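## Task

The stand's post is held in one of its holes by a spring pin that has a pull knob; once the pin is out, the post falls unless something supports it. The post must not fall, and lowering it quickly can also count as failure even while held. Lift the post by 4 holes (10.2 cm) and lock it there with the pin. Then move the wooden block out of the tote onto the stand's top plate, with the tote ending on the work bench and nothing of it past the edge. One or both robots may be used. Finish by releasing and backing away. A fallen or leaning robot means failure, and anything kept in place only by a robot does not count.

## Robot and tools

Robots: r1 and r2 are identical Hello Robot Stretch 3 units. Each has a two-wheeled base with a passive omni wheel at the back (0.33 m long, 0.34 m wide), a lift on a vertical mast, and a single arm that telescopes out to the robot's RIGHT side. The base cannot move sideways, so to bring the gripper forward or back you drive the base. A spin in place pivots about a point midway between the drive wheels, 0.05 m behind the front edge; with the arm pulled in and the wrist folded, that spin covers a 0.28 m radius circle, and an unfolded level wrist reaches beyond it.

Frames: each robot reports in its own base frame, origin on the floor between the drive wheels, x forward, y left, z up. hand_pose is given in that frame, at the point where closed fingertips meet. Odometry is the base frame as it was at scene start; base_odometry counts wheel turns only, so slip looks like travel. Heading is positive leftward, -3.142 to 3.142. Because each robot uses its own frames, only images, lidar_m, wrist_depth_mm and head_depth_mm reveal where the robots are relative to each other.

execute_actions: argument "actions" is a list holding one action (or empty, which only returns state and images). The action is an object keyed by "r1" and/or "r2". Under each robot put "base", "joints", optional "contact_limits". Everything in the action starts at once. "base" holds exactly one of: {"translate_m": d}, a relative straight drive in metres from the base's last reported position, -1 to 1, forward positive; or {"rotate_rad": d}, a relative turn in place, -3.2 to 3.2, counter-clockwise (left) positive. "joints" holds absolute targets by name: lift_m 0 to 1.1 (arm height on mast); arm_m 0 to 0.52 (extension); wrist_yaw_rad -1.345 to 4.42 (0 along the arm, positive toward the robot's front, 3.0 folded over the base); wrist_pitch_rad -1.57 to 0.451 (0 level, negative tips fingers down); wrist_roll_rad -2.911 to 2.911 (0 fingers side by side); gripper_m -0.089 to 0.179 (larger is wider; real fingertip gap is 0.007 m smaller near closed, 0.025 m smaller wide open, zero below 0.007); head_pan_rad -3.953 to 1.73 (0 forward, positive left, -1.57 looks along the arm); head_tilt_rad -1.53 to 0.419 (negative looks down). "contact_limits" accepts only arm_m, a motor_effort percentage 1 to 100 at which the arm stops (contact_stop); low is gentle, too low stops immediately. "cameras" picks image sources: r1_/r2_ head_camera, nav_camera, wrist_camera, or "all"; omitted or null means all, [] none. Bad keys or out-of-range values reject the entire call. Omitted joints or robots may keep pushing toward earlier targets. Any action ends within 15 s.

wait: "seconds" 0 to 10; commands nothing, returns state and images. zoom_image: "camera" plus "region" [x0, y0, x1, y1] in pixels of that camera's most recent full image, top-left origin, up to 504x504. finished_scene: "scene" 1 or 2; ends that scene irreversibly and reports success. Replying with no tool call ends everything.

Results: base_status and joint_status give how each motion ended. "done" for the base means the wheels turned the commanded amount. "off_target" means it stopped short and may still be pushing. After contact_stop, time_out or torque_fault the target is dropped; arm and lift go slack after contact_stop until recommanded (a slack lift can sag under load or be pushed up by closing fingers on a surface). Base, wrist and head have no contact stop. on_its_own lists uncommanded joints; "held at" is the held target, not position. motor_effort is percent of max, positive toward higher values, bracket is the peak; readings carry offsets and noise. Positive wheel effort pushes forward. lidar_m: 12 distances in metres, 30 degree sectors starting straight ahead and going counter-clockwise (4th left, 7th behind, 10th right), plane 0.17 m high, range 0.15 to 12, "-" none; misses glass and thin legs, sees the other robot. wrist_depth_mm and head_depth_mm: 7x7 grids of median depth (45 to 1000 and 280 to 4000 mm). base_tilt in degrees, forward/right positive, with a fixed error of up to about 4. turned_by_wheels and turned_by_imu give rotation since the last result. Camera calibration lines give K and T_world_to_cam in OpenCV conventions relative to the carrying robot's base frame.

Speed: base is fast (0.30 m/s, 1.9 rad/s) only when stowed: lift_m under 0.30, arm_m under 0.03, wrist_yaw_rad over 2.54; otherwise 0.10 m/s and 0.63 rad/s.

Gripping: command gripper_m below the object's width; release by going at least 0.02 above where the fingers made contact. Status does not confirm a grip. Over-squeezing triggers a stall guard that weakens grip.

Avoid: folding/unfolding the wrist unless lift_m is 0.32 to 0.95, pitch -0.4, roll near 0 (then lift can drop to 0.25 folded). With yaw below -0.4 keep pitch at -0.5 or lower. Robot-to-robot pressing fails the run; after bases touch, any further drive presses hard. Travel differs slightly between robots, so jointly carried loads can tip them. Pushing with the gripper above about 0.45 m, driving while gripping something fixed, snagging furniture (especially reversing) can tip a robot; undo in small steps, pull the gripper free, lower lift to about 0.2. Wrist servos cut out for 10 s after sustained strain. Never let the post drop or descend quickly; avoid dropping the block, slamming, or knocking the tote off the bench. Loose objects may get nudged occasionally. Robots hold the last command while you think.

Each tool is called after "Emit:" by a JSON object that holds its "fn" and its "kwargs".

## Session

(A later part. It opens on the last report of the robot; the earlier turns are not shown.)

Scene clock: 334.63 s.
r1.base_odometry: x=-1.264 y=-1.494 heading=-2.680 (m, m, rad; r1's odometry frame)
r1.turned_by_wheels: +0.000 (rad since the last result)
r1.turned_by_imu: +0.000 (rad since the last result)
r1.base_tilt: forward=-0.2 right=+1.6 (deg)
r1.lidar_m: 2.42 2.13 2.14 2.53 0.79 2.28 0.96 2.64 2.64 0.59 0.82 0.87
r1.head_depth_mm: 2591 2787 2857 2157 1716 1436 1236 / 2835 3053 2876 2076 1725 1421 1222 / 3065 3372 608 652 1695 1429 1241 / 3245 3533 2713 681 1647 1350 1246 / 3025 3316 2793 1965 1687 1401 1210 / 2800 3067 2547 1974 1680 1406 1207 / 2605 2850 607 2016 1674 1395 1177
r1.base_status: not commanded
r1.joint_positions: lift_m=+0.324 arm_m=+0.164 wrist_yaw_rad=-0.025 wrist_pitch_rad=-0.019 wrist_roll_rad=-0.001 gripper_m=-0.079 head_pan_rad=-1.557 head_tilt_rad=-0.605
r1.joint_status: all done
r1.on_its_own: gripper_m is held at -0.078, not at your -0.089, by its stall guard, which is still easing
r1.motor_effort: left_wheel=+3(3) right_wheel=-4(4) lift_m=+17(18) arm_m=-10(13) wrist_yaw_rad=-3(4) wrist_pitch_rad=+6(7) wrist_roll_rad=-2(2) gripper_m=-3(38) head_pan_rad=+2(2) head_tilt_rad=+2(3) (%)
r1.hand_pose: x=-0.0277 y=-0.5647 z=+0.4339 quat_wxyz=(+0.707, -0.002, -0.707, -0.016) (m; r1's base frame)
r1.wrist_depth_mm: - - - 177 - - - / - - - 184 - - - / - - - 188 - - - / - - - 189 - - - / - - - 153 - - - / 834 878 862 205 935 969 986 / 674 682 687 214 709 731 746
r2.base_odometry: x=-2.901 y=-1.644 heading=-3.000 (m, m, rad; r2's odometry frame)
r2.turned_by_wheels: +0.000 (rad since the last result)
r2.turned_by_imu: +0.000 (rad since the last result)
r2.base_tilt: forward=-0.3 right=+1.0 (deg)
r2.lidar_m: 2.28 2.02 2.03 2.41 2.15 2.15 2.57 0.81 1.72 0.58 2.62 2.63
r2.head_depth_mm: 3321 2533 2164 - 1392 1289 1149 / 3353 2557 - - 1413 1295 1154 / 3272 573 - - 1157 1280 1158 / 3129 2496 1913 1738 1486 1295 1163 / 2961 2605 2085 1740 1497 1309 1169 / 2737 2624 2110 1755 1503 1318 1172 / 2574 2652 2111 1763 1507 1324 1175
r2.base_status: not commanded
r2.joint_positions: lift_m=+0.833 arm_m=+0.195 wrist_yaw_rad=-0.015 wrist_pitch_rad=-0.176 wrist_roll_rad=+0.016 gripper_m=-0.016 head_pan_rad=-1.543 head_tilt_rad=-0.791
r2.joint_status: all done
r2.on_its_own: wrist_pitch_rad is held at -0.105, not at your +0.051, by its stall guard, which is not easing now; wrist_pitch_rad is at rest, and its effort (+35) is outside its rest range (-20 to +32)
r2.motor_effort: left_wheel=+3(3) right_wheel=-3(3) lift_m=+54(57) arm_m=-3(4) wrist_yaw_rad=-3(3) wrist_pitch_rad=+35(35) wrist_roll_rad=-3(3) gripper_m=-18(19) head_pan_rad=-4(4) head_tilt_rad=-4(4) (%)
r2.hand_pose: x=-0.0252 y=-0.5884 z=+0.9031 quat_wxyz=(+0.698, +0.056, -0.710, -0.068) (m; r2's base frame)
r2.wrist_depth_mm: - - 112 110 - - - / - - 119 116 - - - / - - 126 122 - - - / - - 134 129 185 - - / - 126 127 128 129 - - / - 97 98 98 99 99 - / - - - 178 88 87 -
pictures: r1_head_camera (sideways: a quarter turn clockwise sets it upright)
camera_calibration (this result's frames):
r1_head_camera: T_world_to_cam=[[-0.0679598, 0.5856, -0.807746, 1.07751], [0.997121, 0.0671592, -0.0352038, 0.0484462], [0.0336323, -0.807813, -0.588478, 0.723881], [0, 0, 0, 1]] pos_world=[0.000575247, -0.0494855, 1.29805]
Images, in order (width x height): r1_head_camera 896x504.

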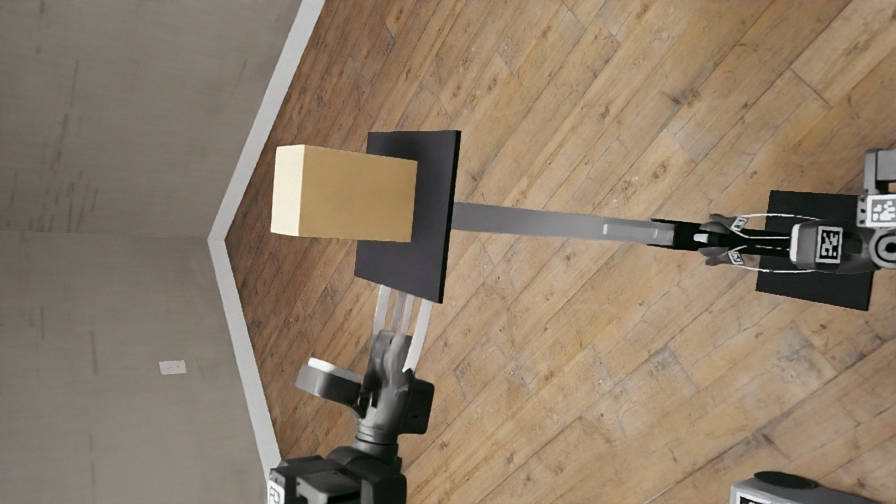

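Emit:
{"fn": "execute_actions", "kwargs": {"actions": [{"r1":{"joints":{"gripper_m":0.06}}}], "cameras": []}}

Emit:
{"fn": "execute_actions", "kwargs": {"actions": [{"r1":{"joints":{"arm_m":0}},"r2":{"joints":{"lift_m":0.849}}}], "cameras": ["r1_head_camera"]}}

Emit:
{"fn": "execute_actions", "kwargs": {"actions": [{"r2":{"joints":{"lift_m":0.836}}}], "cameras": []}}

Emit:
{"fn": "execute_actions", "kwargs": {"actions": [{"r2":{"joints":{"lift_m":0.826}}}], "cameras": ["r1_head_camera"]}}

Scene clock: 345.13 s.
r1.base_odometry: x=-1.264 y=-1.494 heading=-2.680 (m, m, rad; r1's odometry frame)
r1.turned_by_wheels: +0.000 (rad since the last result)
r1.turned_by_imu: +0.001 (rad since the last result)
r1.base_tilt: forward=-0.2 right=+1.5 (deg)
r1.lidar_m: 2.41 2.14 2.13 2.54 0.79 2.28 0.96 2.63 2.65 0.59 0.81 0.87
r1.head_depth_mm: 2596 2776 2826 2181 1735 1437 1220 / 2832 3084 2907 2083 1717 1434 1216 / 3083 3303 613 653 1716 1428 1238 / 3229 3552 2702 680 1655 1321 1231 / 3043 3330 2794 1973 1685 1413 1202 / 2790 3040 2556 1934 1685 1404 1198 / 2614 2887 608 2005 1675 1402 1169
r1.base_status: not commanded
r1.joint_positions: lift_m=+0.324 arm_m=+0.163 wrist_yaw_rad=-0.028 wrist_pitch_rad=-0.019 wrist_roll_rad=-0.001 gripper_m=+0.060 head_pan_rad=-1.557 head_tilt_rad=-0.605
r1.joint_status: all done
r1.motor_effort: left_wheel=+2(2) right_wheel=-2(3) lift_m=+18(17) arm_m=-2(6) wrist_yaw_rad=-1(3) wrist_pitch_rad=+6(7) wrist_roll_rad=-2(2) gripper_m=+0(85) head_pan_rad=+2(2) head_tilt_rad=+2(3) (%)
r1.hand_pose: x=-0.0285 y=-0.5638 z=+0.4340 quat_wxyz=(+0.707, -0.003, -0.707, -0.017) (m; r1's base frame)
r1.wrist_depth_mm: - - - 179 - - - / - - - 187 - - - / - - - 188 - - - / - - - 190 - - - / - - - 196 - - - / 847 852 852 207 876 953 984 / 666 677 690 217 712 734 756
r2.base_odometry: x=-2.901 y=-1.644 heading=-3.000 (m, m, rad; r2's odometry frame)
r2.turned_by_wheels: +0.000 (rad since the last result)
r2.turned_by_imu: +0.001 (rad since the last result)
r2.base_tilt: forward=-0.3 right=+1.1 (deg)
r2.lidar_m: 2.27 2.02 2.02 2.41 2.15 2.15 2.56 0.81 1.72 0.58 2.63 2.63
r2.head_depth_mm: 3339 2510 2161 - 1389 1287 1154 / 3353 2544 - - 1448 1293 1157 / 3236 574 - - 1122 1279 1159 / 3140 2504 1911 1737 1490 1298 1164 / 2954 2603 2092 1749 1501 1314 1167 / 2742 2624 2098 1753 1505 1316 1172 / 2567 2642 2114 1752 1505 1323 1175
r2.base_status: not commanded
r2.joint_positions: lift_m=+0.833 arm_m=+0.195 wrist_yaw_rad=-0.016 wrist_pitch_rad=-0.176 wrist_roll_rad=+0.016 gripper_m=-0.016 head_pan_rad=-1.543 head_tilt_rad=-0.791
r2.joint_status: not commanded
r2.on_its_own: wrist_pitch_rad is held at -0.105, not at your +0.051, by its stall guard, which is not easing now; wrist_pitch_rad is at rest, and its effort (+35) is outside its rest range (-20 to +32)
r2.motor_effort: left_wheel=+2(3) right_wheel=-3(3) lift_m=+54(54) arm_m=-3(3) wrist_yaw_rad=-3(3) wrist_pitch_rad=+35(35) wrist_roll_rad=-3(3) gripper_m=-18(19) head_pan_rad=-4(4) head_tilt_rad=-4(5) (%)
r2.hand_pose: x=-0.0254 y=-0.5884 z=+0.9031 quat_wxyz=(+0.698, +0.056, -0.710, -0.068) (m; r2's base frame)
r2.wrist_depth_mm: - - 112 110 - - - / - - 119 116 - - - / - - 126 122 - - - / - - 134 129 184 - - / - 126 127 128 128 - - / - 97 98 99 99 99 - / - - - 178 88 87 -
pictures: none
No camera images: the call's "cameras" was empty. Leave "cameras" out to get every camera's image.

Scene clock: 347.57 s.
r1.base_odometry: x=-1.264 y=-1.494 heading=-2.680 (m, m, rad; r1's odometry frame)
r1.turned_by_wheels: +0.000 (rad since the last result)
r1.turned_by_imu: +0.000 (rad since the last result)
r1.base_tilt: forward=-0.2 right=+1.5 (deg)
r1.lidar_m: 2.42 2.13 2.14 2.54 0.79 2.28 0.96 2.64 2.64 0.59 0.82 0.87
r1.head_depth_mm: 2601 2797 2874 2176 1730 1422 1220 / 2808 3029 2920 2074 1710 1430 1225 / 3141 3380 602 692 1705 1424 1219 / 3220 3564 2741 725 1657 1352 1176 / 3036 3372 2863 1967 1694 1407 1205 / 2814 3068 670 1974 1679 1399 1201 / 2597 2805 605 2088 1668 1395 1167
r1.base_status: not commanded
r1.joint_positions: lift_m=+0.324 arm_m=+0.001 wrist_yaw_rad=-0.029 wrist_pitch_rad=-0.019 wrist_roll_rad=-0.001 gripper_m=+0.060 head_pan_rad=-1.557 head_tilt_rad=-0.605
r1.joint_status: all done
r1.motor_effort: left_wheel=+1(2) right_wheel=-2(2) lift_m=+18(18) arm_m=-3(1) wrist_yaw_rad=-1(1) wrist_pitch_rad=+7(7) wrist_roll_rad=-1(1) gripper_m=+0(1) head_pan_rad=+2(2) head_tilt_rad=+3(3) (%)
r1.hand_pose: x=-0.0289 y=-0.4016 z=+0.4340 quat_wxyz=(+0.707, -0.003, -0.707, -0.017) (m; r1's base frame)
r1.wrist_depth_mm: - - - - - - - / - - - - - - - / - - - - - - - / - - - - - - - / - - - - - - - / 837 861 833 858 862 953 988 / 655 681 686 676 708 739 754
r2.base_odometry: x=-2.901 y=-1.644 heading=-3.000 (m, m, rad; r2's odometry frame)
r2.turned_by_wheels: +0.000 (rad since the last result)
r2.turned_by_imu: +0.000 (rad since the last result)
r2.base_tilt: forward=-0.2 right=+1.0 (deg)
r2.lidar_m: 2.28 2.02 2.03 2.41 2.14 2.15 2.57 0.81 1.73 0.58 2.62 2.63
r2.head_depth_mm: 3324 2524 - - 1437 1291 1148 / 3364 2563 - - 1483 1293 1153 / 3219 563 - - 1390 1279 1162 / 3130 687 1969 1725 1492 1297 1163 / 2951 2592 2097 1749 1493 1312 1160 / 2754 2627 2098 1747 1503 1314 1172 / 2554 2657 2109 1760 1515 1319 1180
r2.base_status: not commanded
r2.joint_positions: lift_m=+0.848 arm_m=+0.195 wrist_yaw_rad=-0.016 wrist_pitch_rad=-0.191 wrist_roll_rad=+0.024 gripper_m=-0.016 head_pan_rad=-1.543 head_tilt_rad=-0.791
r2.joint_status: all done
r2.on_its_own: wrist_pitch_rad is held at -0.105, not at your +0.051, by its stall guard, which is not easing now; wrist_pitch_rad is at rest, and its effort (+43) is outside its rest range (-20 to +32)
r2.motor_effort: left_wheel=+2(3) right_wheel=-3(4) lift_m=+60(61) arm_m=-4(4) wrist_yaw_rad=-2(2) wrist_pitch_rad=+43(44) wrist_roll_rad=-7(8) gripper_m=-18(19) head_pan_rad=-3(4) head_tilt_rad=-3(4) (%)
r2.hand_pose: x=-0.0254 y=-0.5873 z=+0.9141 quat_wxyz=(+0.695, +0.061, -0.713, -0.074) (m; r2's base frame)
r2.wrist_depth_mm: - - 112 110 - - - / - - 118 116 - - - / - - 125 122 - - - / - - 133 130 181 - - / - 126 127 128 128 145 - / - 98 98 99 99 99 - / - - - 180 - 87 -
pictures: r1_head_camera (sideways: a quarter turn clockwise sets it upright)
camera_calibration (this result's frames):
r1_head_camera: T_world_to_cam=[[-0.0679597, 0.585599, -0.807747, 1.07752], [0.997121, 0.067159, -0.0352038, 0.0484462], [0.0336322, -0.807814, -0.588478, 0.72388], [0, 0, 0, 1]] pos_world=[0.000575241, -0.0494855, 1.29805]
Images, in order (width x height): r1_head_camera 896x504.

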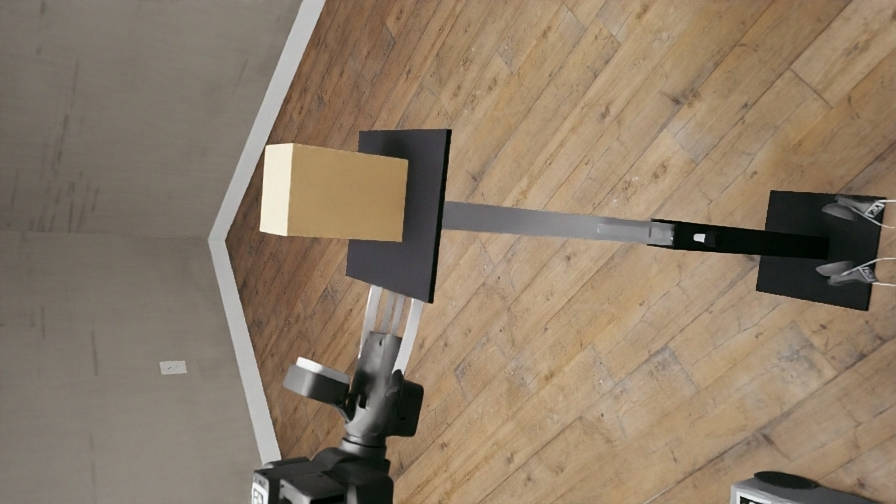

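Scene clock: 348.40 s.
r1.base_odometry: x=-1.264 y=-1.494 heading=-2.680 (m, m, rad; r1's odometry frame)
r1.turned_by_wheels: +0.000 (rad since the last result)
r1.turned_by_imu: +0.000 (rad since the last result)
r1.base_tilt: forward=-0.1 right=+1.4 (deg)
r1.lidar_m: 2.40 2.13 2.14 2.53 0.79 2.28 0.96 2.64 2.64 0.59 0.81 0.87
r1.head_depth_mm: 2552 2829 2884 2182 1730 1428 1224 / 2828 3054 2900 2084 1726 1426 1214 / 3102 3371 604 671 1719 1425 1221 / 3268 3542 2719 722 1652 1356 1173 / 3041 3381 2807 1963 1681 1406 1206 / 2809 3058 2597 1967 1673 1404 1205 / 2639 2871 586 2030 1669 1397 1173
r1.base_status: not commanded
r1.joint_positions: lift_m=+0.324 arm_m=+0.001 wrist_yaw_rad=-0.029 wrist_pitch_rad=-0.019 wrist_roll_rad=-0.001 gripper_m=+0.060 head_pan_rad=-1.557 head_tilt_rad=-0.605
r1.joint_status: not commanded
r1.motor_effort: left_wheel=+1(1) right_wheel=-2(2) lift_m=+18(18) arm_m=-2(2) wrist_yaw_rad=+0(1) wrist_pitch_rad=+6(7) wrist_roll_rad=-2(2) gripper_m=+0(0) head_pan_rad=+2(2) head_tilt_rad=+3(3) (%)
r1.hand_pose: x=-0.0289 y=-0.4016 z=+0.4340 quat_wxyz=(+0.707, -0.003, -0.707, -0.017) (m; r1's base frame)
r1.wrist_depth_mm: - - - - - - - / - - - - - - - / - - - - - - - / - - - - - - - / - - - - - - - / 851 859 843 857 868 974 983 / 661 681 689 669 712 752 754
r2.base_odometry: x=-2.901 y=-1.644 heading=-3.000 (m, m, rad; r2's odometry frame)
r2.turned_by_wheels: +0.000 (rad since the last result)
r2.turned_by_imu: +0.000 (rad since the last result)
r2.base_tilt: forward=-0.3 right=+1.0 (deg)
r2.lidar_m: 2.28 2.02 2.02 2.42 2.15 2.15 2.57 0.81 1.72 0.58 2.62 2.63
r2.head_depth_mm: 3322 2526 - - 1416 1286 1149 / 3337 2565 - - 1481 1296 1152 / 3248 575 - - 1393 1278 1159 / 3132 2430 1973 1734 1488 1299 1163 / 2961 2587 2091 1748 1505 1313 1167 / 2753 2623 2112 1753 1509 1313 1171 / 2569 2650 2123 1775 1512 1318 1176
r2.base_status: not commanded
r2.joint_positions: lift_m=+0.837 arm_m=+0.195 wrist_yaw_rad=-0.016 wrist_pitch_rad=-0.160 wrist_roll_rad=+0.020 gripper_m=-0.016 head_pan_rad=-1.543 head_tilt_rad=-0.791
r2.joint_status: all done
r2.on_its_own: wrist_pitch_rad is held at -0.105, not at your +0.051, by its stall guard, which is not easing now
r2.motor_effort: left_wheel=+2(3) right_wheel=-2(3) lift_m=+18(53) arm_m=-4(4) wrist_yaw_rad=-3(2) wrist_pitch_rad=+28(43) wrist_roll_rad=-5(8) gripper_m=-18(18) head_pan_rad=-4(4) head_tilt_rad=-4(4) (%)
r2.hand_pose: x=-0.0254 y=-0.5895 z=+0.9106 quat_wxyz=(+0.698, +0.051, -0.712, -0.063) (m; r2's base frame)
r2.wrist_depth_mm: - - 114 111 - - - / - - 120 117 - - - / - - 126 123 - - - / - - 134 130 185 - - / - 124 125 126 127 146 - / - 95 96 96 96 97 - / - - - 177 - - -
pictures: none
No camera images: the call's "cameras" was empty. Leave "cameras" out to get every camera's image.

Scene clock: 349.13 s.
r1.base_odometry: x=-1.264 y=-1.494 heading=-2.680 (m, m, rad; r1's odometry frame)
r1.turned_by_wheels: +0.000 (rad since the last result)
r1.turned_by_imu: +0.000 (rad since the last result)
r1.base_tilt: forward=-0.2 right=+1.5 (deg)
r1.lidar_m: 2.41 2.13 2.14 2.54 0.79 2.28 0.96 2.64 2.63 0.59 0.81 0.87
r1.head_depth_mm: 2584 2777 2842 2188 1731 1431 1226 / 2816 3024 2901 2088 1723 1423 1217 / 3070 3389 602 671 1700 1426 1217 / 3255 3562 2721 728 1648 1349 1180 / 3025 3354 2858 1982 1686 1403 1207 / 2764 3142 2666 1921 1676 1389 1205 / 2636 2906 614 2013 1681 1398 1177
r1.base_status: not commanded
r1.joint_positions: lift_m=+0.324 arm_m=+0.001 wrist_yaw_rad=-0.029 wrist_pitch_rad=-0.019 wrist_roll_rad=-0.001 gripper_m=+0.060 head_pan_rad=-1.557 head_tilt_rad=-0.605
r1.joint_status: not commanded
r1.motor_effort: left_wheel=+2(1) right_wheel=-2(2) lift_m=+18(18) arm_m=-2(2) wrist_yaw_rad=+0(1) wrist_pitch_rad=+6(6) wrist_roll_rad=-2(2) gripper_m=+0(1) head_pan_rad=+2(2) head_tilt_rad=+2(3) (%)
r1.hand_pose: x=-0.0289 y=-0.4016 z=+0.4340 quat_wxyz=(+0.707, -0.003, -0.707, -0.017) (m; r1's base frame)
r1.wrist_depth_mm: - - - - - - - / - - - - - - - / - - - - - - - / - - - - - - - / - - - - - - - / 845 862 838 858 863 965 976 / 657 675 685 674 717 740 745
r2.base_odometry: x=-2.901 y=-1.644 heading=-3.000 (m, m, rad; r2's odometry frame)
r2.turned_by_wheels: +0.000 (rad since the last result)
r2.turned_by_imu: +0.000 (rad since the last result)
r2.base_tilt: forward=-0.2 right=+0.9 (deg)
r2.lidar_m: 2.28 2.02 2.03 2.41 2.15 2.15 2.57 0.81 1.72 0.58 2.62 2.63
r2.head_depth_mm: 3294 2530 2168 - 1424 1290 1150 / 3350 2562 - - 1477 1299 1157 / 3231 576 - - 1396 1277 1158 / 3129 2429 1973 1747 1498 1299 1163 / 2950 2605 2090 1747 1490 1317 1167 / 2735 2646 2113 1757 1507 1315 1176 / 2572 2663 2122 1760 1506 1320 1176
r2.base_status: not commanded
r2.joint_positions: lift_m=+0.827 arm_m=+0.195 wrist_yaw_rad=-0.016 wrist_pitch_rad=-0.126 wrist_roll_rad=+0.020 gripper_m=-0.016 head_pan_rad=-1.543 head_tilt_rad=-0.791
r2.joint_status: all done
r2.on_its_own: wrist_pitch_rad is held at -0.105, not at your +0.051, by its stall guard, which is not easing now
r2.motor_effort: left_wheel=+2(2) right_wheel=-3(2) lift_m=+14(17) arm_m=-2(3) wrist_yaw_rad=-3(2) wrist_pitch_rad=+10(27) wrist_roll_rad=-5(5) gripper_m=-18(18) head_pan_rad=-3(4) head_tilt_rad=-4(4) (%)
r2.hand_pose: x=-0.0254 y=-0.5913 z=+0.9093 quat_wxyz=(+0.699, +0.039, -0.713, -0.051) (m; r2's base frame)
r2.wrist_depth_mm: - - 116 114 - - - / - - 122 119 - - - / - - 127 125 - - - / - - 135 130 187 - - / - 122 122 123 124 133 - / - 96 91 91 92 92 - / - - - 174 - - -
pictures: r1_head_camera (sideways: a quarter turn clockwise sets it upright)
camera_calibration (this result's frames):
r1_head_camera: T_world_to_cam=[[-0.0679597, 0.585599, -0.807747, 1.07751], [0.997121, 0.067159, -0.0352038, 0.0484462], [0.0336322, -0.807814, -0.588478, 0.72388], [0, 0, 0, 1]] pos_world=[0.000575241, -0.0494855, 1.29805]
Images, in order (width x height): r1_head_camera 896x504.

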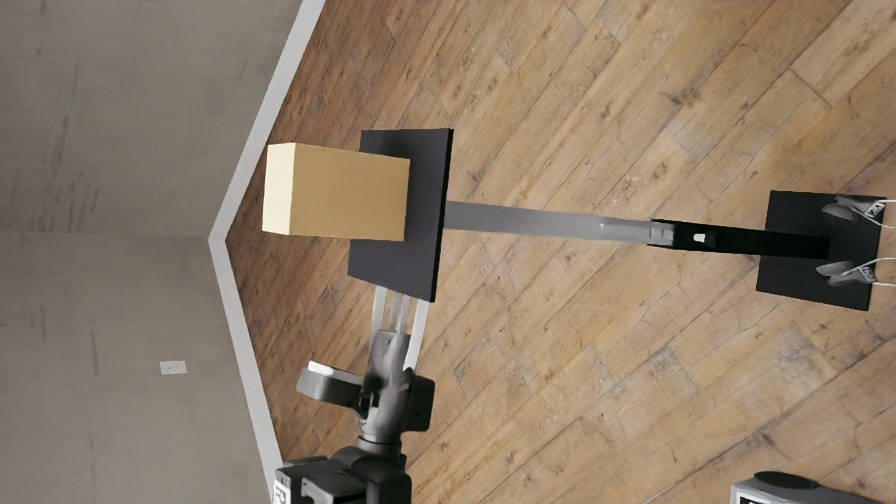

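Locked.

Emit:
{"fn": "execute_actions", "kwargs": {"actions": [{"r2":{"joints":{"gripper_m":0.08}},"r1":{"base":{"translate_m":-0.1}}}], "cameras": []}}

Emit:
{"fn": "execute_actions", "kwargs": {"actions": [{"r2":{"joints":{"lift_m":0.78,"arm_m":0.002,"wrist_pitch_rad":-0.5}},"r1":{"base":{"translate_m":-0.2}}}], "cameras": ["r2_nav_camera"]}}

Emit:
{"fn": "finished_scene", "kwargs": {"scene": 2}}

Scene clock: 358.00 s.
r1.base_odometry: x=-1.174 y=-1.449 heading=-2.680 (m, m, rad; r1's odometry frame)
r1.turned_by_wheels: +0.000 (rad since the last result)
r1.turned_by_imu: +0.001 (rad since the last result)
r1.base_tilt: forward=-0.2 right=+1.5 (deg)
r1.lidar_m: 2.50 2.21 2.21 2.62 1.23 0.88 0.86 2.56 2.56 0.59 0.89 0.88
r1.head_depth_mm: 2490 2719 2780 2176 1730 1432 1218 / 2723 2957 2963 2133 1729 1426 1220 / 3005 3220 2879 2141 1709 1420 1215 / 3230 3538 721 1990 1703 1414 1213 / 3062 3393 610 659 1584 1338 1177 / 2887 3177 2761 1955 1674 1397 1202 / 2646 2916 2616 1938 1681 1383 1195
r1.base_status: done
r1.joint_positions: lift_m=+0.324 arm_m=+0.001 wrist_yaw_rad=-0.029 wrist_pitch_rad=-0.019 wrist_roll_rad=-0.001 gripper_m=+0.060 head_pan_rad=-1.557 head_tilt_rad=-0.605
r1.joint_status: not commanded
r1.motor_effort: left_wheel=+1(2) right_wheel=-1(4) lift_m=+18(18) arm_m=-2(2) wrist_yaw_rad=+0(0) wrist_pitch_rad=+6(7) wrist_roll_rad=-2(2) gripper_m=+0(0) head_pan_rad=+2(2) head_tilt_rad=+2(2) (%)
r1.hand_pose: x=-0.0289 y=-0.4016 z=+0.4340 quat_wxyz=(+0.707, -0.003, -0.707, -0.017) (m; r1's base frame)
r1.wrist_depth_mm: - - - - - - - / - - - - - - - / - - 371 - - - - / - - 379 - - - - / - - - - - - - / 842 855 419 913 880 965 973 / 661 677 635 706 716 743 748
r2.base_odometry: x=-2.901 y=-1.644 heading=-3.000 (m, m, rad; r2's odometry frame)
r2.turned_by_wheels: +0.000 (rad since the last result)
r2.turned_by_imu: +0.000 (rad since the last result)
r2.base_tilt: forward=-0.3 right=+1.1 (deg)
r2.lidar_m: 2.28 2.02 2.02 2.42 2.15 2.15 2.57 0.88 0.88 0.58 2.62 2.63
r2.head_depth_mm: 3321 2527 2153 - 1445 1289 1149 / 3377 2550 - - 1474 1296 1156 / 3247 576 - - 1390 1276 1155 / 3168 2411 1975 1741 1487 1300 1164 / 2925 2622 2093 1744 1492 1312 1169 / 2746 2634 2110 1754 1502 1317 1174 / 2566 2663 2122 1766 1515 1326 1176
r2.base_status: not commanded
r2.joint_positions: lift_m=+0.827 arm_m=+0.195 wrist_yaw_rad=-0.016 wrist_pitch_rad=-0.124 wrist_roll_rad=+0.018 gripper_m=+0.080 head_pan_rad=-1.543 head_tilt_rad=-0.791
r2.joint_status: all done
r2.on_its_own: wrist_pitch_rad is held at -0.105, not at your +0.051, by its stall guard, which is not easing now
r2.motor_effort: left_wheel=+1(2) right_wheel=-2(2) lift_m=+15(15) arm_m=-2(2) wrist_yaw_rad=-2(2) wrist_pitch_rad=+9(10) wrist_roll_rad=-4(5) gripper_m=+1(80) head_pan_rad=-5(4) head_tilt_rad=-4(4) (%)
r2.hand_pose: x=-0.0256 y=-0.5914 z=+0.9098 quat_wxyz=(+0.699, +0.038, -0.712, -0.050) (m; r2's base frame)
r2.wrist_depth_mm: - - 116 114 - - - / - - 121 119 - - - / - - 127 124 - - - / - - 134 130 190 - - / - 122 123 124 124 134 - / - 96 92 92 92 93 - / - - - 173 - 85 -
pictures: none
No camera images: the call's "cameras" was empty. Leave "cameras" out to get every camera's image.

Scene clock: 361.27 s.
r1.base_odometry: x=-0.995 y=-1.360 heading=-2.680 (m, m, rad; r1's odometry frame)
r1.turned_by_wheels: +0.000 (rad since the last result)
r1.turned_by_imu: +0.001 (rad since the last result)
r1.base_tilt: forward=-0.2 right=+1.5 (deg)
r1.lidar_m: 2.66 2.35 2.36 0.66 0.64 0.67 0.70 2.41 2.42 2.87 0.64 1.04
r1.head_depth_mm: 2381 2533 2717 2171 1726 1429 1228 / 2574 2780 2880 2193 1708 1428 1223 / 2838 3065 2884 2126 1714 1413 1216 / 3137 3387 2869 2122 1688 1411 1234 / 3213 3528 2823 2123 1696 1403 1204 / 2983 3296 2810 2106 1692 1367 1166 / 2785 3056 632 732 1526 1336 1193
r1.base_status: done
r1.joint_positions: lift_m=+0.324 arm_m=+0.001 wrist_yaw_rad=-0.029 wrist_pitch_rad=-0.019 wrist_roll_rad=-0.001 gripper_m=+0.060 head_pan_rad=-1.557 head_tilt_rad=-0.605
r1.joint_status: not commanded
r1.motor_effort: left_wheel=+0(4) right_wheel=-1(4) lift_m=+18(18) arm_m=-3(2) wrist_yaw_rad=+0(1) wrist_pitch_rad=+6(6) wrist_roll_rad=-2(2) gripper_m=+0(1) head_pan_rad=+2(2) head_tilt_rad=+3(3) (%)
r1.hand_pose: x=-0.0289 y=-0.4016 z=+0.4340 quat_wxyz=(+0.707, -0.003, -0.707, -0.017) (m; r1's base frame)
r1.wrist_depth_mm: 335 - - - - - - / 351 - - - - - - / 353 - - - - - - / 357 - - - - - - / 380 - - - - - - / 764 852 838 918 873 953 977 / 620 624 692 704 712 734 739
r2.base_odometry: x=-2.901 y=-1.644 heading=-3.000 (m, m, rad; r2's odometry frame)
r2.turned_by_wheels: +0.000 (rad since the last result)
r2.turned_by_imu: +0.000 (rad since the last result)
r2.base_tilt: forward=-0.3 right=+1.0 (deg)
r2.lidar_m: 2.28 2.02 2.03 2.42 2.14 2.15 2.57 1.64 1.03 0.58 2.63 2.63
r2.head_depth_mm: 3314 2524 2036 1673 1469 - - / 3336 2545 1940 1710 1489 - - / 3235 576 717 1616 1511 - - / 3131 2425 1967 1728 1523 1303 1162 / 2948 2619 2101 1749 1495 1311 1167 / 2748 2629 2129 1755 1508 1320 1170 / 2576 2638 2120 1777 1513 1324 1173
r2.base_status: not commanded
r2.joint_positions: lift_m=+0.781 arm_m=+0.002 wrist_yaw_rad=-0.017 wrist_pitch_rad=-0.514 wrist_roll_rad=+0.017 gripper_m=+0.080 head_pan_rad=-1.543 head_tilt_rad=-0.791
r2.joint_status: all done
r2.motor_effort: left_wheel=+1(1) right_wheel=-2(2) lift_m=+15(15) arm_m=-4(3) wrist_yaw_rad=-3(2) wrist_pitch_rad=+7(8) wrist_roll_rad=-4(4) gripper_m=+1(1) head_pan_rad=-4(3) head_tilt_rad=-4(3) (%)
r2.hand_pose: x=-0.0252 y=-0.3586 z=+0.7725 quat_wxyz=(+0.677, +0.172, -0.691, -0.187) (m; r2's base frame)
r2.wrist_depth_mm: - - - - - - - / - - - - - - - / - - - - - 777 789 / - - - - - - - / - - - - - - - / - - - 997 - 998 - / 901 904 912 874 924 933 917
pictures: r2_nav_camera (sideways: a quarter turn counterclockwise sets it upright)
camera_calibration (this result's frames):
r2_nav_camera: T_world_to_cam=[[0.0738366, -0.709629, 0.700696, -0.872045], [-0.996845, -0.0319924, 0.0726432, -0.0309469], [-0.0291328, -0.703849, -0.709752, 0.884682], [0, 0, 0, 1]] pos_world=[0.0593129, 0.00286312, 1.24119]
Images, in order (width x height): r2_nav_camera 672x504.

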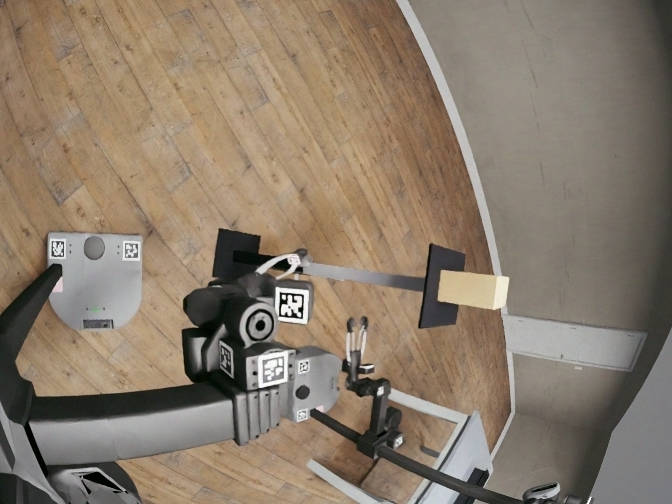

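The scene is finished: the task was done.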